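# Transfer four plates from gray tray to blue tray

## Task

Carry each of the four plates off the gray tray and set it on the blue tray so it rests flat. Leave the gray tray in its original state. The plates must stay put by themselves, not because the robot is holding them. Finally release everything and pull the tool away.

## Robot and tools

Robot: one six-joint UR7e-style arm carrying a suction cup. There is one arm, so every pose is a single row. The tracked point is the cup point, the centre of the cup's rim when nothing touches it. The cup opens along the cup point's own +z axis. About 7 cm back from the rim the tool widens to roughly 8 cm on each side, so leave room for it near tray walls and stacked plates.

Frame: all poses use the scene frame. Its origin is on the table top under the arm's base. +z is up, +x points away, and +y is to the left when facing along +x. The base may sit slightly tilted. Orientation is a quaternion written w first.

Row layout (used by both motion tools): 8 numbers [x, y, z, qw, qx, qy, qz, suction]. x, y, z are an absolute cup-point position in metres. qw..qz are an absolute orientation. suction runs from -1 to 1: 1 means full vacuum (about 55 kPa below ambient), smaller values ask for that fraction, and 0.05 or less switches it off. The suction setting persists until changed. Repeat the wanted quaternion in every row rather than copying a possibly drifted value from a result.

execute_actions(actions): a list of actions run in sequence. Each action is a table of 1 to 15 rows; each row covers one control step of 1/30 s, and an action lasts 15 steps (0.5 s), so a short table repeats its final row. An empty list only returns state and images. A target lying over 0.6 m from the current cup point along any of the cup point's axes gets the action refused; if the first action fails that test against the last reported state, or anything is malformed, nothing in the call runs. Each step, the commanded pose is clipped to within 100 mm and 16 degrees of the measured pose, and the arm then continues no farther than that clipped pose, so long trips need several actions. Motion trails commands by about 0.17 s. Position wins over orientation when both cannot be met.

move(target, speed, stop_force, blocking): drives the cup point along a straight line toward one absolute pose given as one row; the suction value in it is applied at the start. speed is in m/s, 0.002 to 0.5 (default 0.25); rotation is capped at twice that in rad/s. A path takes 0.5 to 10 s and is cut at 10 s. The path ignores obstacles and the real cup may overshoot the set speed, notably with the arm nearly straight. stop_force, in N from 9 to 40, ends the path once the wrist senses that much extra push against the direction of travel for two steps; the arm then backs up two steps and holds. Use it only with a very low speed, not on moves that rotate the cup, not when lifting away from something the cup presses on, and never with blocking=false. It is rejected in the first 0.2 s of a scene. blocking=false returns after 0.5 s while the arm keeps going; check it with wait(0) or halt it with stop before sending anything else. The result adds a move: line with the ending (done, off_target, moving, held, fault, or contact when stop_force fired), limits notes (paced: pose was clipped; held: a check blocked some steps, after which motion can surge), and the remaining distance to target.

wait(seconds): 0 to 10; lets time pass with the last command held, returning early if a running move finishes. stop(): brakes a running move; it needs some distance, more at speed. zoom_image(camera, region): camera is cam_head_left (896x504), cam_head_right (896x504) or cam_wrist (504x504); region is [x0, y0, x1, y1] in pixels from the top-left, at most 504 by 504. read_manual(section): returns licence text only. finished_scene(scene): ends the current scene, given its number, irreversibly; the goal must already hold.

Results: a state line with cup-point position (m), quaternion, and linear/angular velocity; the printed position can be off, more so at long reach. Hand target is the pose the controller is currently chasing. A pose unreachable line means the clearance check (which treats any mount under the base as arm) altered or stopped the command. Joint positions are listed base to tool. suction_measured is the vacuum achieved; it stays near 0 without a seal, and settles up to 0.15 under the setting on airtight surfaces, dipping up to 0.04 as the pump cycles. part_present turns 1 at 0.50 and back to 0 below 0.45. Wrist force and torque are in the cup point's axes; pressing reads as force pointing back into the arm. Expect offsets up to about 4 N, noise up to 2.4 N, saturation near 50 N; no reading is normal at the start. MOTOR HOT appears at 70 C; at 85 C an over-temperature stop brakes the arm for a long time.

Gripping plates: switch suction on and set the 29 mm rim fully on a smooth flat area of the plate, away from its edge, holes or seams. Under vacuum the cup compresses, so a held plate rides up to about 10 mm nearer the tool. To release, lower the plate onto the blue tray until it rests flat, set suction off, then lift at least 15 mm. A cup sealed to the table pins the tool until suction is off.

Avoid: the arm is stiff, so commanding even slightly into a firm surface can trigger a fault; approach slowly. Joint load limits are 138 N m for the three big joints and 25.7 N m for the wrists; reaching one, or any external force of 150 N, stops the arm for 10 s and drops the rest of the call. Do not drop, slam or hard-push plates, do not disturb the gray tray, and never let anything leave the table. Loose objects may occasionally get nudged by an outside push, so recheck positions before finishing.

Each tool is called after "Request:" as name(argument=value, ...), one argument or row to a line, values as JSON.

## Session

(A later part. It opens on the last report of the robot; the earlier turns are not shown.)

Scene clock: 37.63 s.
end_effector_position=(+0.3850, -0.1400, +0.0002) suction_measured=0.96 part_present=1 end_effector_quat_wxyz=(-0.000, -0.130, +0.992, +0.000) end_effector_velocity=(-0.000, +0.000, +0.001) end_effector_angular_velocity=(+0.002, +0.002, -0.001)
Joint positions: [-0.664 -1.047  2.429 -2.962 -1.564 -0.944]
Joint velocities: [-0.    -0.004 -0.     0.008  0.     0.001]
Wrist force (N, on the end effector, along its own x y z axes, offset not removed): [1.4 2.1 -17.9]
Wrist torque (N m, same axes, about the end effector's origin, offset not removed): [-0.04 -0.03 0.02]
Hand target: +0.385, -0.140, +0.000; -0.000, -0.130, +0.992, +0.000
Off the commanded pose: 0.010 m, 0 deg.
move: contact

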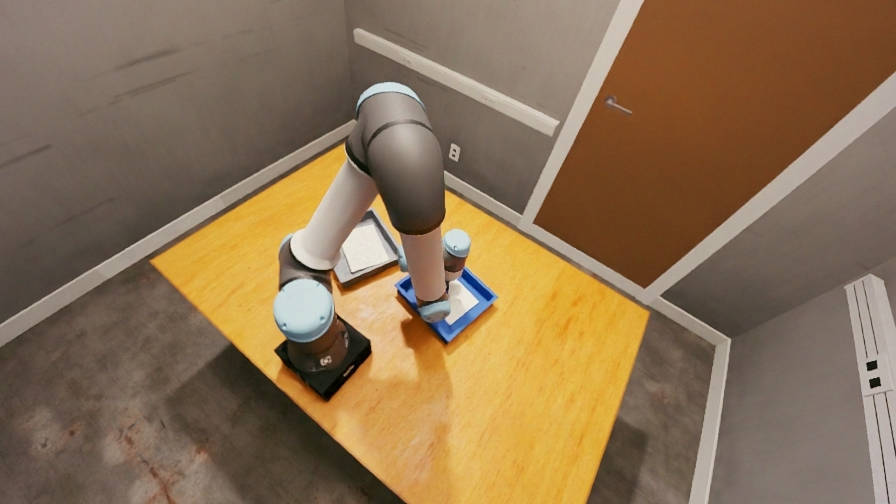

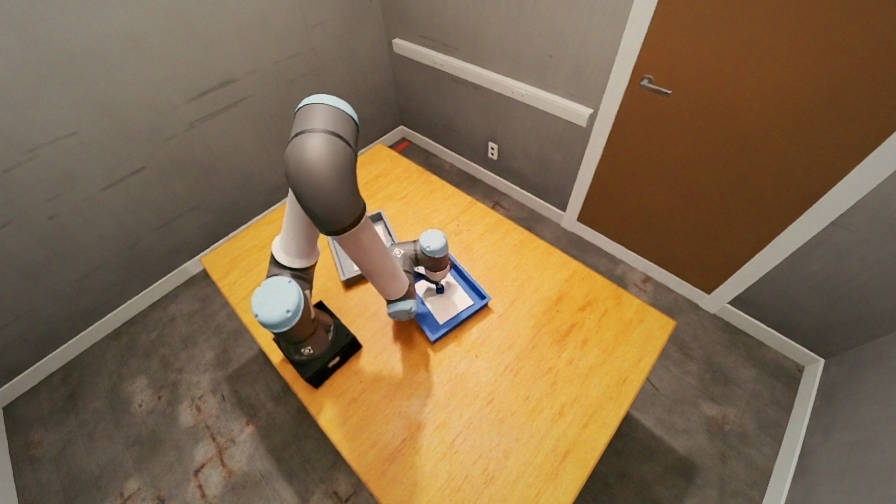

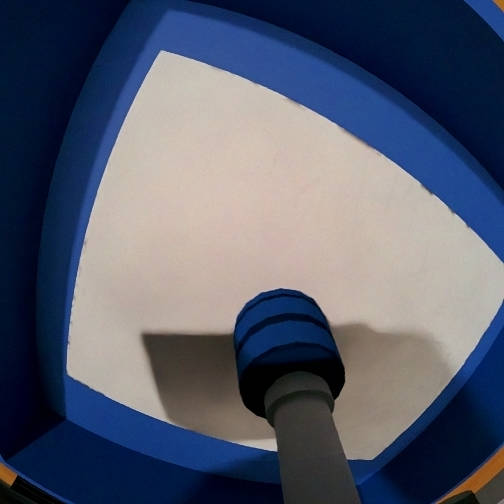

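Request:
execute_actions(
  actions=[
    [[0.385,-0.14,0.001,0,-0.13,0.9915,0,0]],
  ],
)

Request:
move(
  target=[0.385,-0.14,0.075,0,-0.13,0.9915,0,0],
  speed=0.12,
)

Request:
move(
  target=[0.358,0.19,0.075,0,0,1,0,0],
)

Request:
move(
  target=[0.358,0.19,0.018,0,0,1,0,0],
  speed=0.05,
)

Request:
execute_actions(
  actions=[
    [[0.358,0.19,0.018,0,0,1,0,1]],
  ],
)

Request:
move(
  target=[0.358,0.19,0.075,0,0,1,0,1],
  speed=0.06,
)

Scene clock: 46.13 s.
end_effector_position=(+0.3850, -0.1400, +0.0010) suction_measured=0.00 part_present=0 end_effector_quat_wxyz=(-0.000, -0.130, +0.992, +0.000) end_effector_velocity=(-0.000, +0.000, -0.001) end_effector_angular_velocity=(+0.002, +0.002, -0.001)
Joint positions: [-0.664 -1.049  2.429 -2.959 -1.564 -0.944]
Joint velocities: [0.    0.001 0.    0.001 0.    0.001]
Wrist force (N, on the end effector, along its own x y z axes, offset not removed): [-1.2 0.6 -5.7]
Wrist torque (N m, same axes, about the end effector's origin, offset not removed): [-0.02 0.18 -0.04]
Hand target: +0.385, -0.140, +0.001; +0.000, -0.130, +0.992, -0.000
Off the commanded pose: 0.000 m, 0 deg.

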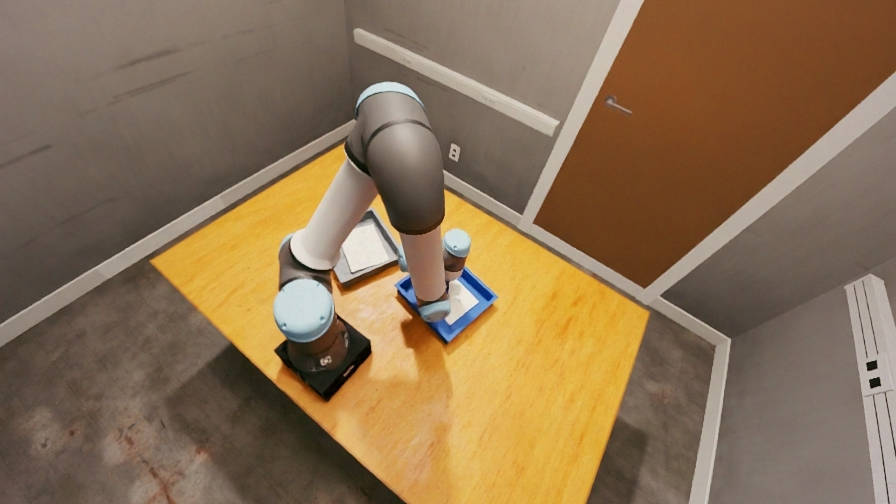

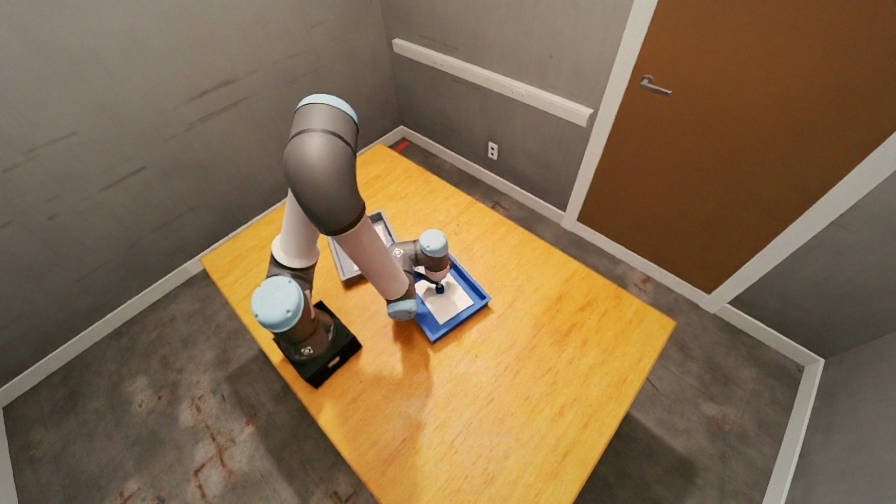

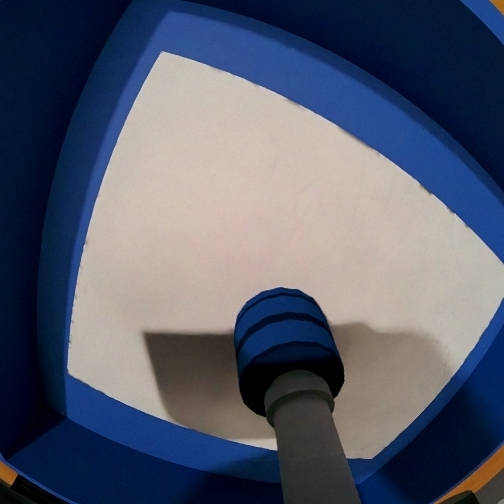

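Scene clock: 47.23 s.
end_effector_position=(+0.3849, -0.1399, +0.0749) suction_measured=0.00 part_present=0 end_effector_quat_wxyz=(+0.000, -0.130, +0.992, -0.000) end_effector_velocity=(-0.001, +0.001, +0.002) end_effector_angular_velocity=(+0.002, +0.002, +0.001)
Joint positions: [-0.665 -1.302  2.418 -2.696 -1.564 -0.945]
Joint velocities: [ 0.    -0.007 -0.001  0.012  0.    -0.001]
Wrist force (N, on the end effector, along its own x y z axes, offset not removed): [0.0 1.7 1.6]
Wrist torque (N m, same axes, about the end effector's origin, offset not removed): [0.10 -0.07 -0.02]
Hand target: +0.385, -0.140, +0.075; +0.000, -0.130, +0.992, -0.000
Off the commanded pose: 0.000 m, 0 deg.
move: done

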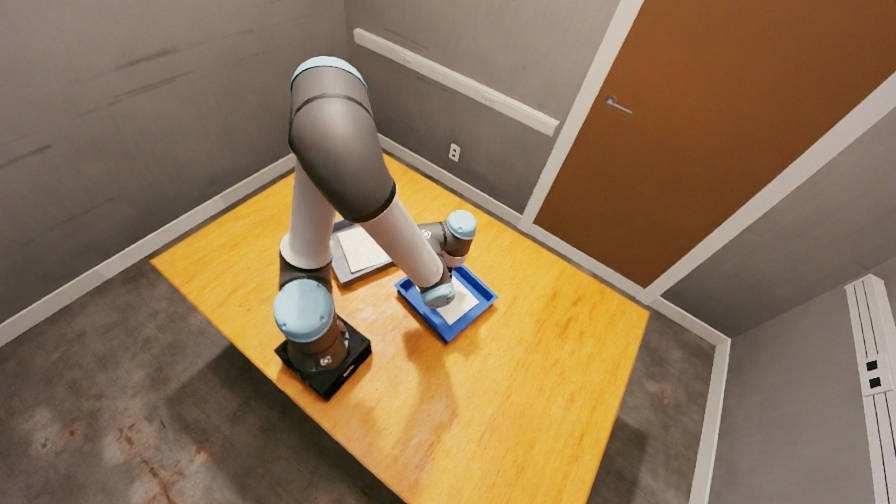

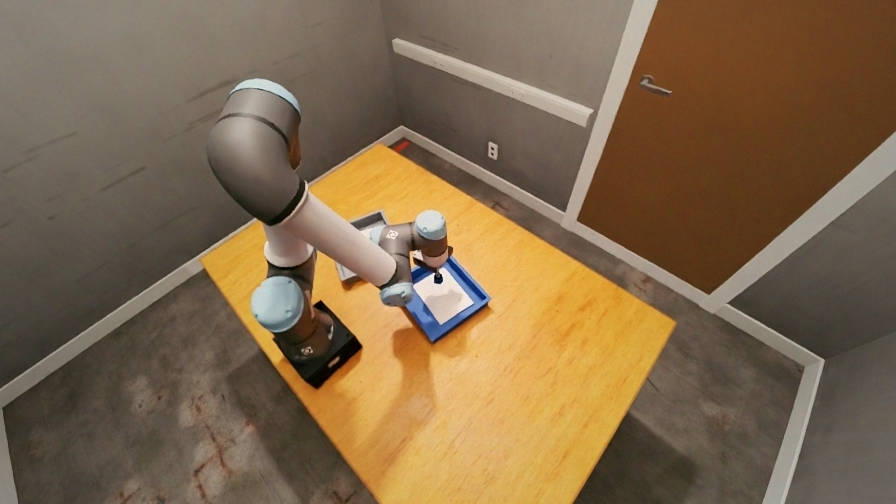

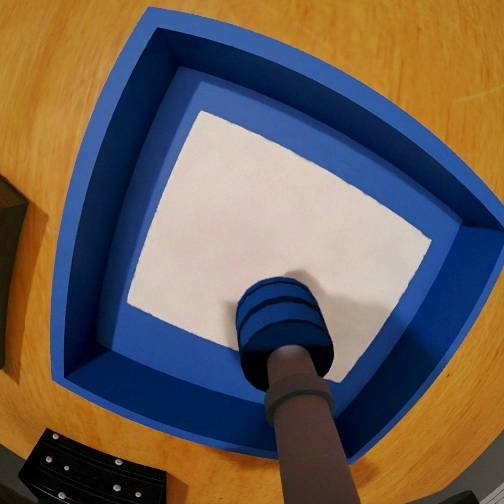

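Scene clock: 49.17 s.
end_effector_position=(+0.3586, +0.1909, +0.0750) suction_measured=0.00 part_present=0 end_effector_quat_wxyz=(+0.001, -0.000, +1.000, +0.002) end_effector_velocity=(+0.000, +0.002, -0.000) end_effector_angular_velocity=(-0.002, +0.001, -0.002)
Joint positions: [ 0.172 -1.306  2.429 -2.706 -1.569  0.154]
Joint velocities: [ 0.005  0.003 -0.004  0.003 -0.002  0.008]
Wrist force (N, on the end effector, along its own x y z axes, offset not removed): [-1.5 -0.1 0.2]
Wrist torque (N m, same axes, about the end effector's origin, offset not removed): [-0.11 0.32 0.00]
Hand target: +0.359, +0.191, +0.075; +0.001, +0.000, +1.000, +0.002
Off the commanded pose: 0.001 m, 0 deg.
move: done

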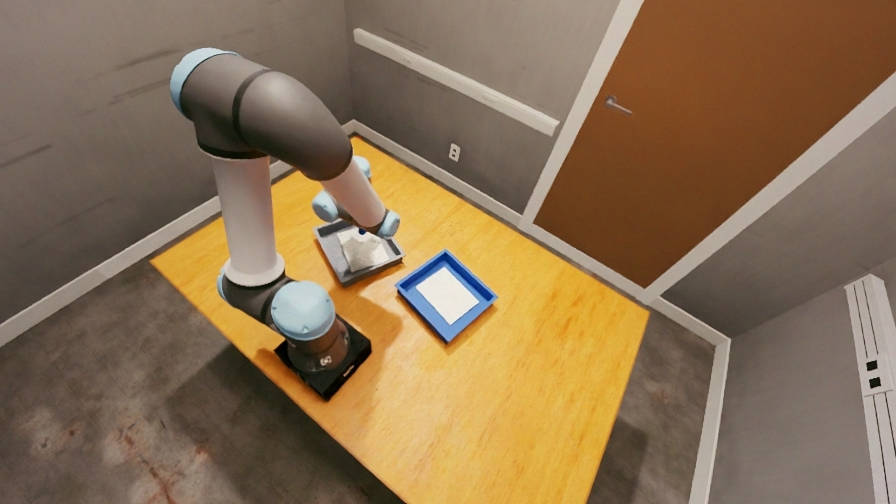

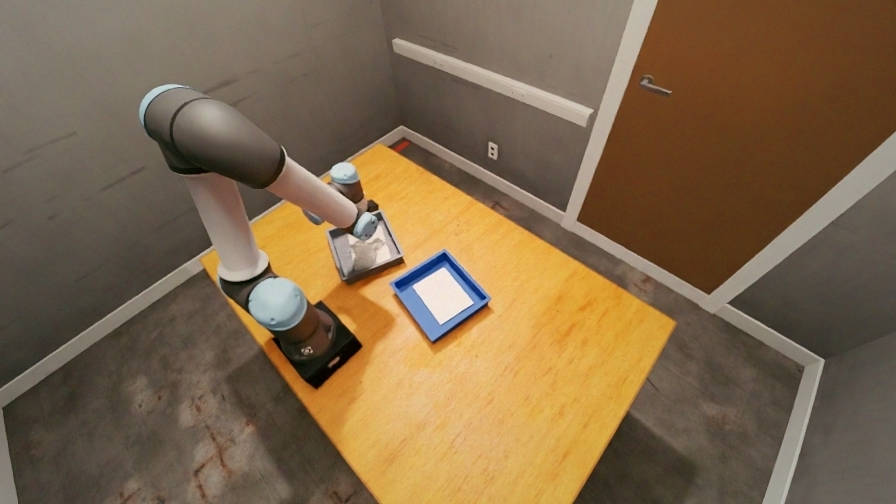

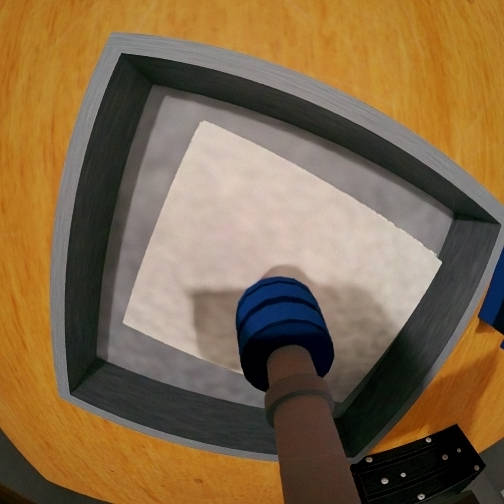

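Scene clock: 50.70 s.
end_effector_position=(+0.3580, +0.1900, +0.0180) suction_measured=0.00 part_present=0 end_effector_quat_wxyz=(-0.000, -0.000, +1.000, -0.000) end_effector_velocity=(+0.000, -0.000, -0.002) end_effector_angular_velocity=(-0.000, -0.000, +0.000)
Joint positions: [ 0.172 -1.112  2.443 -2.913 -1.572  0.153]
Joint velocities: [-0.     0.006  0.    -0.007 -0.    -0.001]
Wrist force (N, on the end effector, along its own x y z axes, offset not removed): [-2.9 0.6 -3.8]
Wrist torque (N m, same axes, about the end effector's origin, offset not removed): [0.01 0.47 0.13]
Hand target: +0.358, +0.190, +0.018; -0.000, -0.000, +1.000, -0.000
Off the commanded pose: 0.000 m, 0 deg.
move: done

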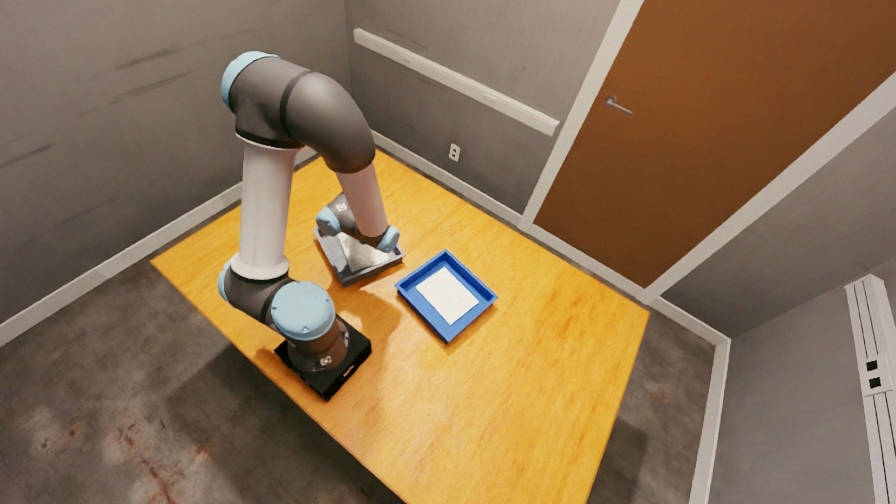

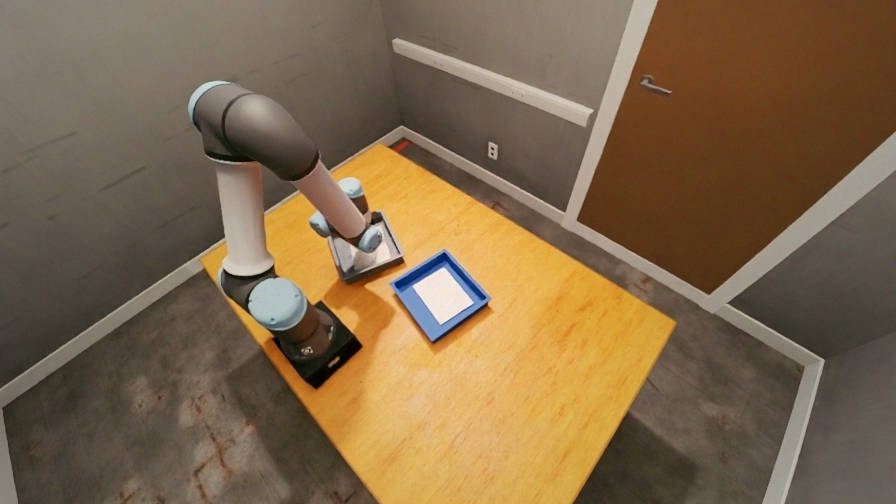

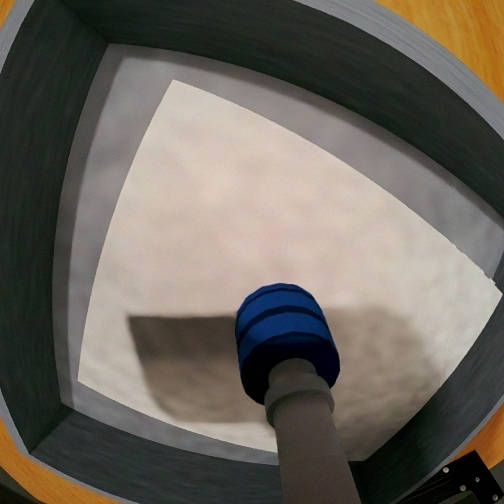

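Scene clock: 51.20 s.
end_effector_position=(+0.3580, +0.1900, +0.0180) suction_measured=0.88 part_present=1 end_effector_quat_wxyz=(-0.000, -0.000, +1.000, -0.000) end_effector_velocity=(-0.000, -0.000, -0.000) end_effector_angular_velocity=(-0.000, +0.001, -0.000)
Joint positions: [ 0.172 -1.111  2.443 -2.913 -1.572  0.153]
Joint velocities: [-0.     0.001 -0.     0.    -0.    -0.   ]
Wrist force (N, on the end effector, along its own x y z axes, offset not removed): [-1.8 0.3 2.3]
Wrist torque (N m, same axes, about the end effector's origin, offset not removed): [-0.02 0.30 0.01]
Hand target: +0.358, +0.190, +0.018; -0.000, -0.000, +1.000, +0.000
Off the commanded pose: 0.000 m, 0 deg.

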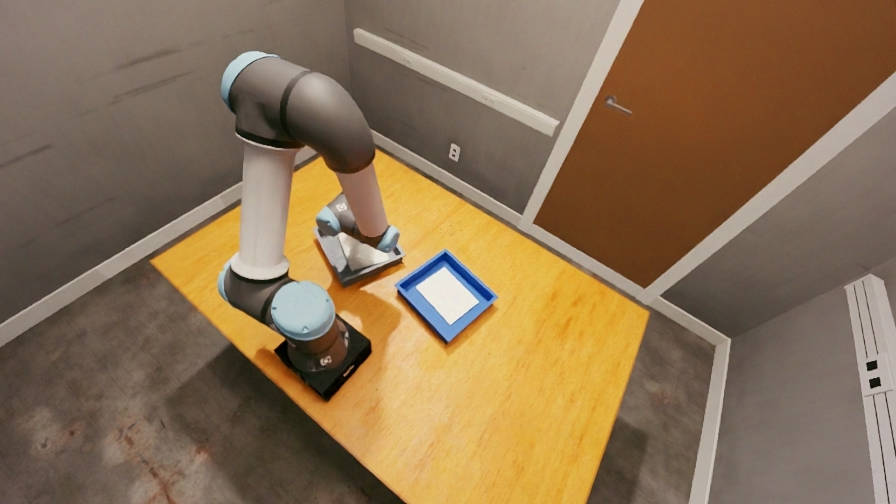

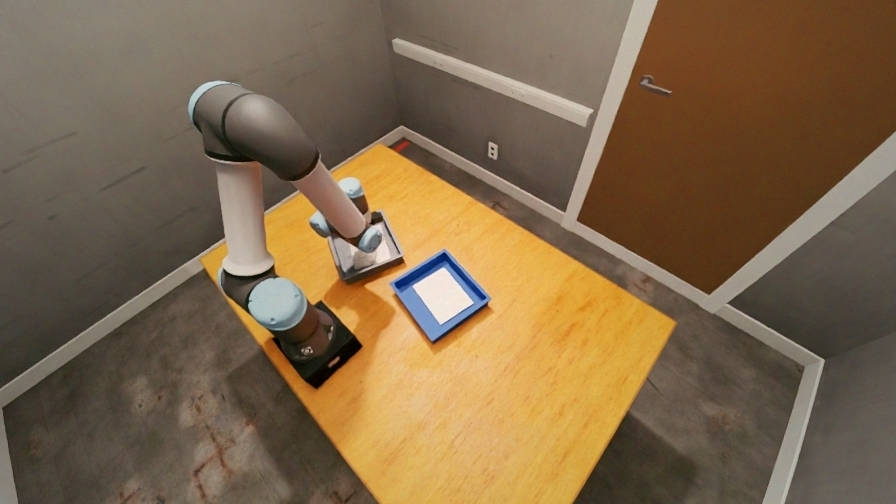

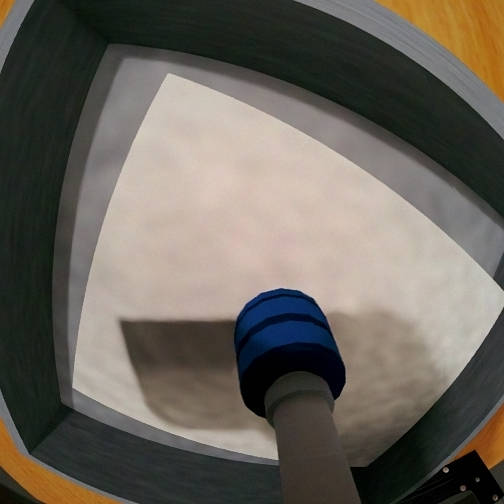

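Scene clock: 52.57 s.
end_effector_position=(+0.3579, +0.1900, +0.0749) suction_measured=0.98 part_present=1 end_effector_quat_wxyz=(+0.000, +0.000, +1.000, +0.000) end_effector_velocity=(-0.000, +0.000, +0.002) end_effector_angular_velocity=(-0.000, +0.002, +0.002)
Joint positions: [ 0.172 -1.307  2.43  -2.704 -1.572  0.154]
Joint velocities: [ 0.    -0.005 -0.001  0.009 -0.    -0.001]
Wrist force (N, on the end effector, along its own x y z axes, offset not removed): [-2.6 1.7 1.8]
Wrist torque (N m, same axes, about the end effector's origin, offset not removed): [0.29 0.21 0.14]
Hand target: +0.358, +0.190, +0.075; +0.000, +0.000, +1.000, +0.000
Off the commanded pose: 0.000 m, 0 deg.
move: done

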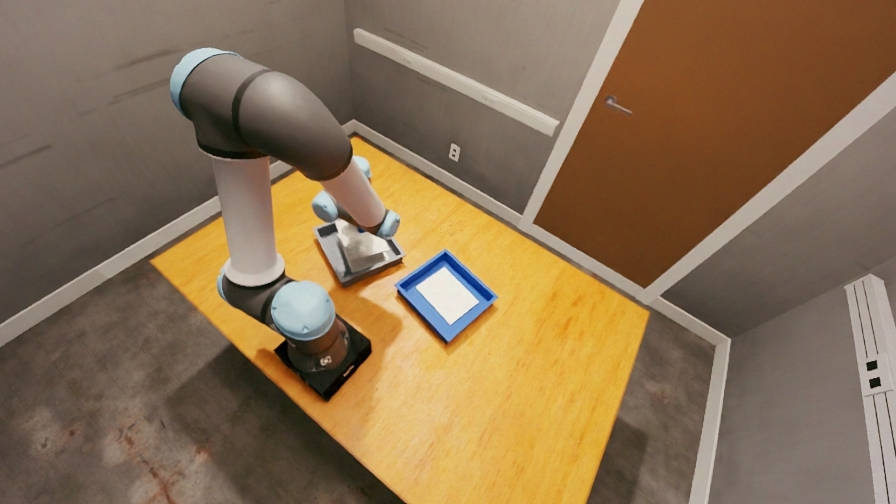

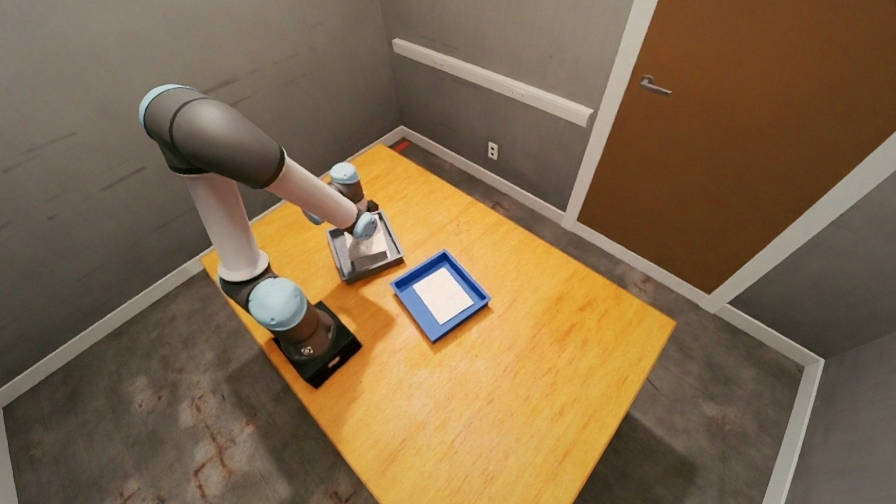

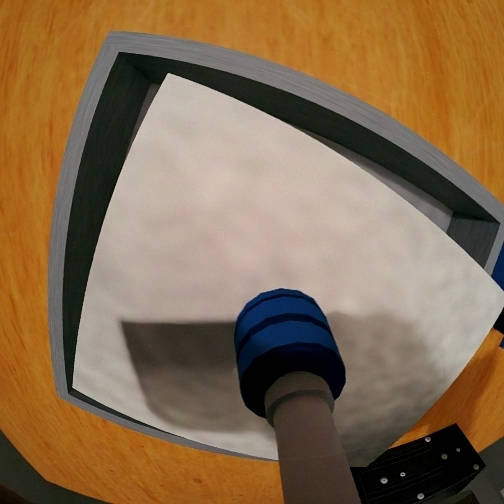

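This one appears porous; a double pick is possible, so I'll approach with margin.

Request:
move(
  target=[0.393,-0.138,0.075,0,-0.13,0.9915,0,1],
  speed=0.18,
)

Request:
move(
  target=[0.393,-0.138,0.016,0,-0.13,0.9915,0,1],
  speed=0.07,
)

Request:
move(
  target=[0.393,-0.138,0,0,-0.13,0.9915,0,1],
  speed=0.004,
  stop_force=9,
)

Scene clock: 59.27 s.
end_effector_position=(+0.3923, -0.1389, +0.0751) suction_measured=0.99 part_present=1 end_effector_quat_wxyz=(-0.001, -0.130, +0.992, -0.002) end_effector_velocity=(+0.000, -0.002, -0.000) end_effector_angular_velocity=(+0.001, +0.001, +0.001)
Joint positions: [-0.65  -1.291  2.4   -2.689 -1.567 -0.929]
Joint velocities: [-0.003  0.002 -0.003  0.002  0.001 -0.004]
Wrist force (N, on the end effector, along its own x y z axes, offset not removed): [-1.2 0.0 -0.6]
Wrist torque (N m, same axes, about the end effector's origin, offset not removed): [-0.13 0.04 0.01]
Hand target: +0.392, -0.139, +0.075; -0.001, -0.130, +0.992, -0.002
Off the commanded pose: 0.001 m, 0 deg.
move: done

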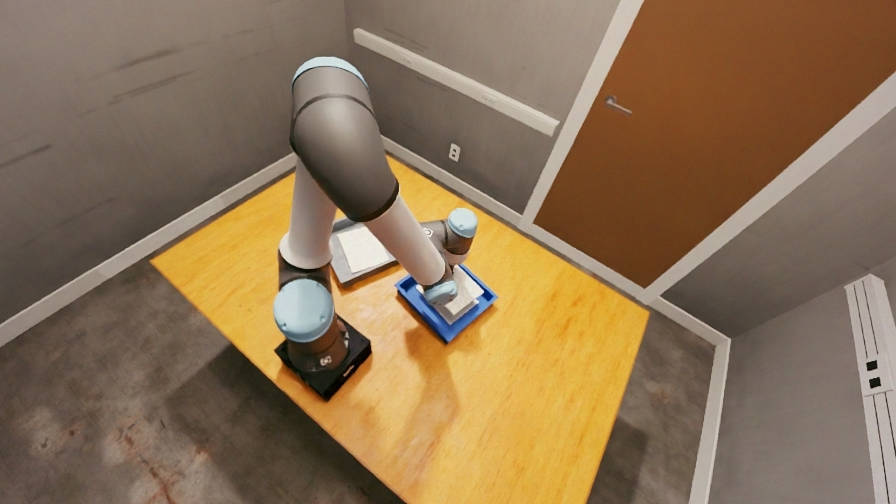

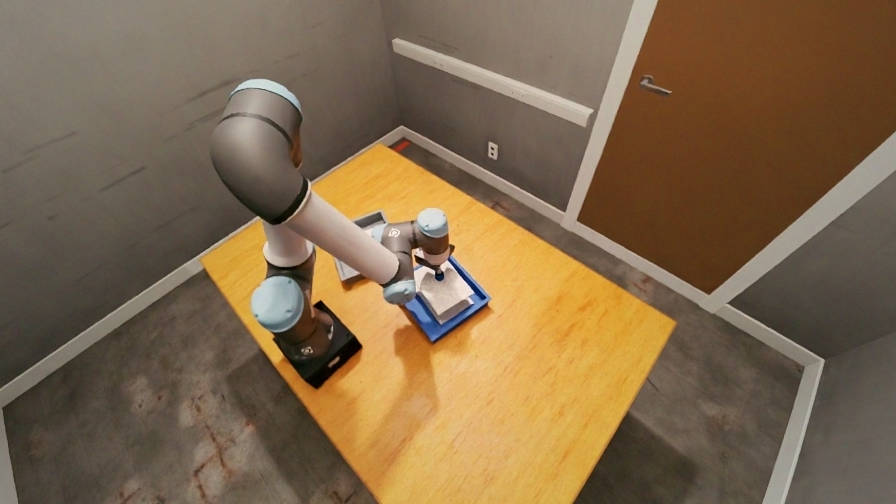

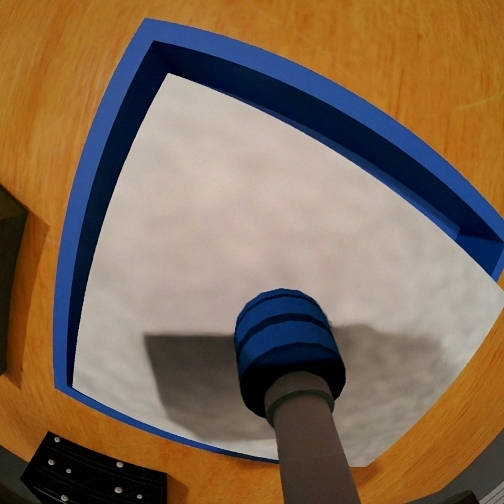

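Scene clock: 60.57 s.
end_effector_position=(+0.3930, -0.1380, +0.0160) suction_measured=0.99 part_present=1 end_effector_quat_wxyz=(-0.000, -0.130, +0.992, +0.000) end_effector_velocity=(+0.001, -0.001, -0.002) end_effector_angular_velocity=(-0.000, -0.000, +0.002)
Joint positions: [-0.648 -1.096  2.412 -2.895 -1.564 -0.927]
Joint velocities: [-0.     0.008 -0.002 -0.006  0.    -0.002]
Wrist force (N, on the end effector, along its own x y z axes, offset not removed): [-1.4 0.9 0.9]
Wrist torque (N m, same axes, about the end effector's origin, offset not removed): [0.00 0.18 -0.01]
Hand target: +0.393, -0.138, +0.016; +0.000, -0.130, +0.992, +0.000
Off the commanded pose: 0.000 m, 0 deg.
move: done

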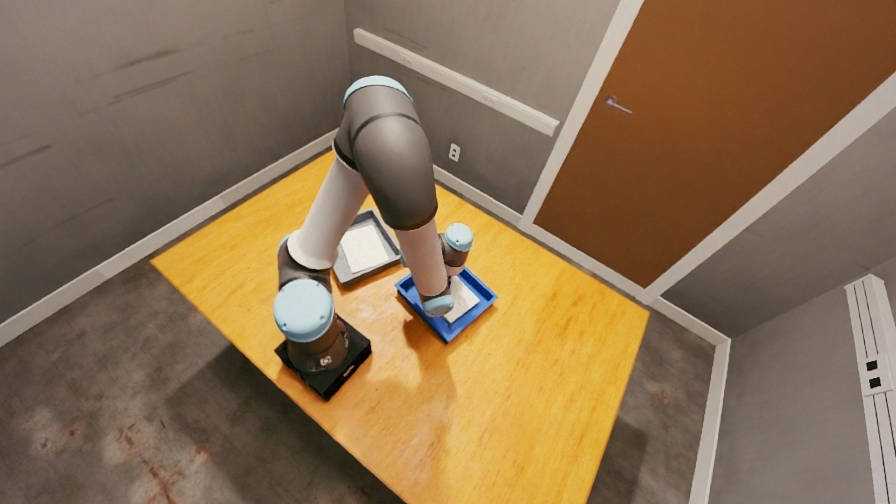

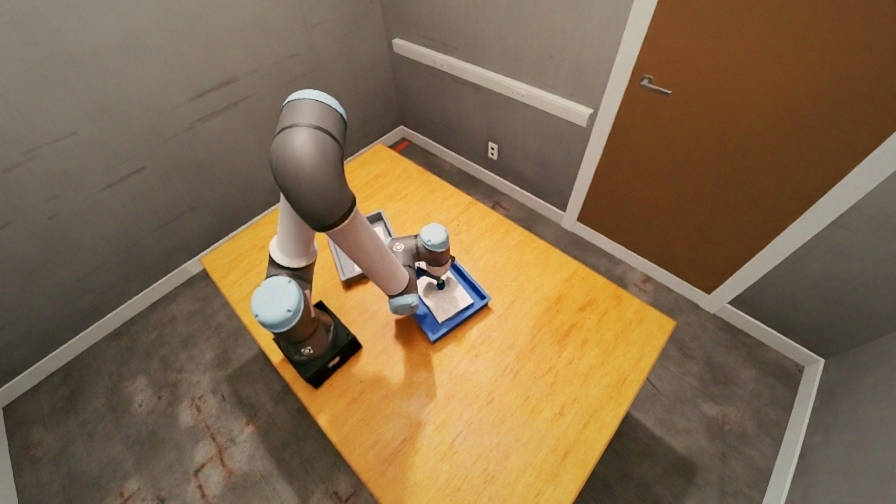

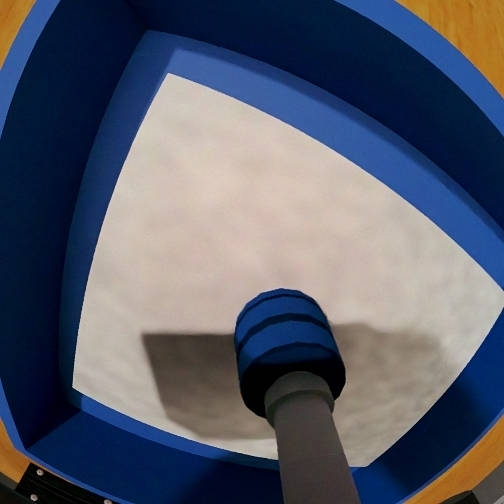

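Scene clock: 63.33 s.
end_effector_position=(+0.3931, -0.1381, +0.0065) suction_measured=0.99 part_present=1 end_effector_quat_wxyz=(+0.000, -0.130, +0.992, -0.000) end_effector_velocity=(-0.000, +0.000, +0.001) end_effector_angular_velocity=(+0.001, +0.001, +0.001)
Joint positions: [-0.647 -1.063  2.411 -2.927 -1.564 -0.927]
Joint velocities: [ 0.    -0.005  0.001  0.006 -0.    -0.   ]
Wrist force (N, on the end effector, along its own x y z axes, offset not removed): [0.6 4.4 -22.5]
Wrist torque (N m, same axes, about the end effector's origin, offset not removed): [0.36 0.09 0.03]
Hand target: +0.393, -0.138, +0.007; +0.000, -0.130, +0.992, -0.000
Off the commanded pose: 0.006 m, 0 deg.
move: contact

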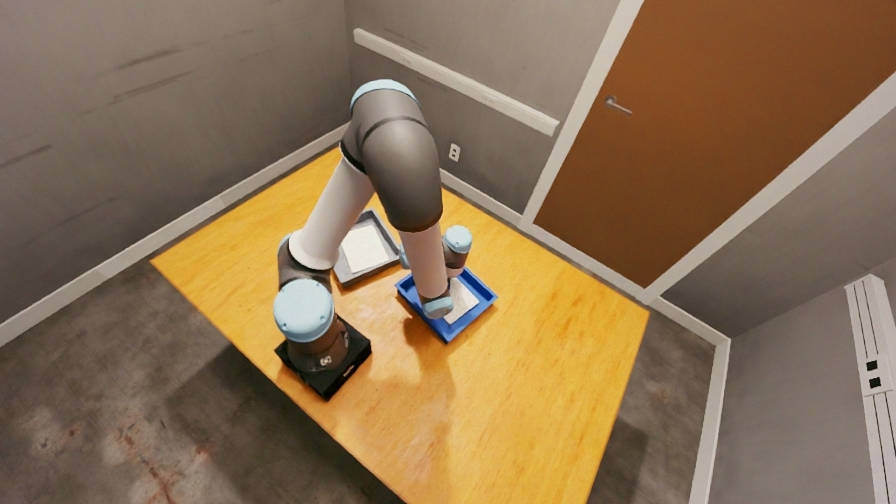

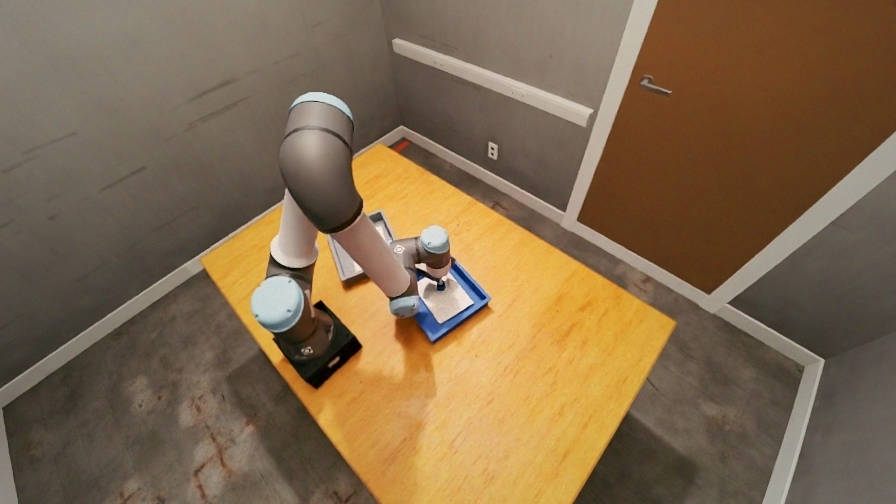

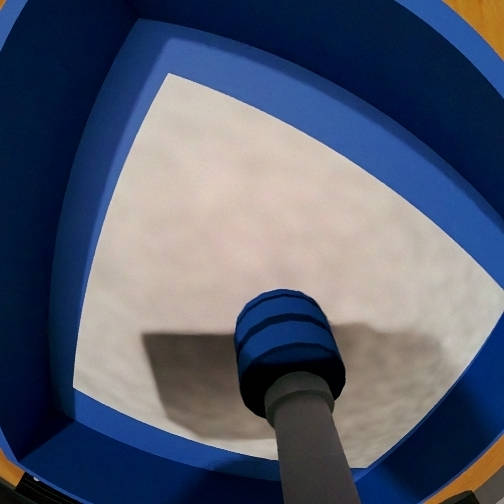

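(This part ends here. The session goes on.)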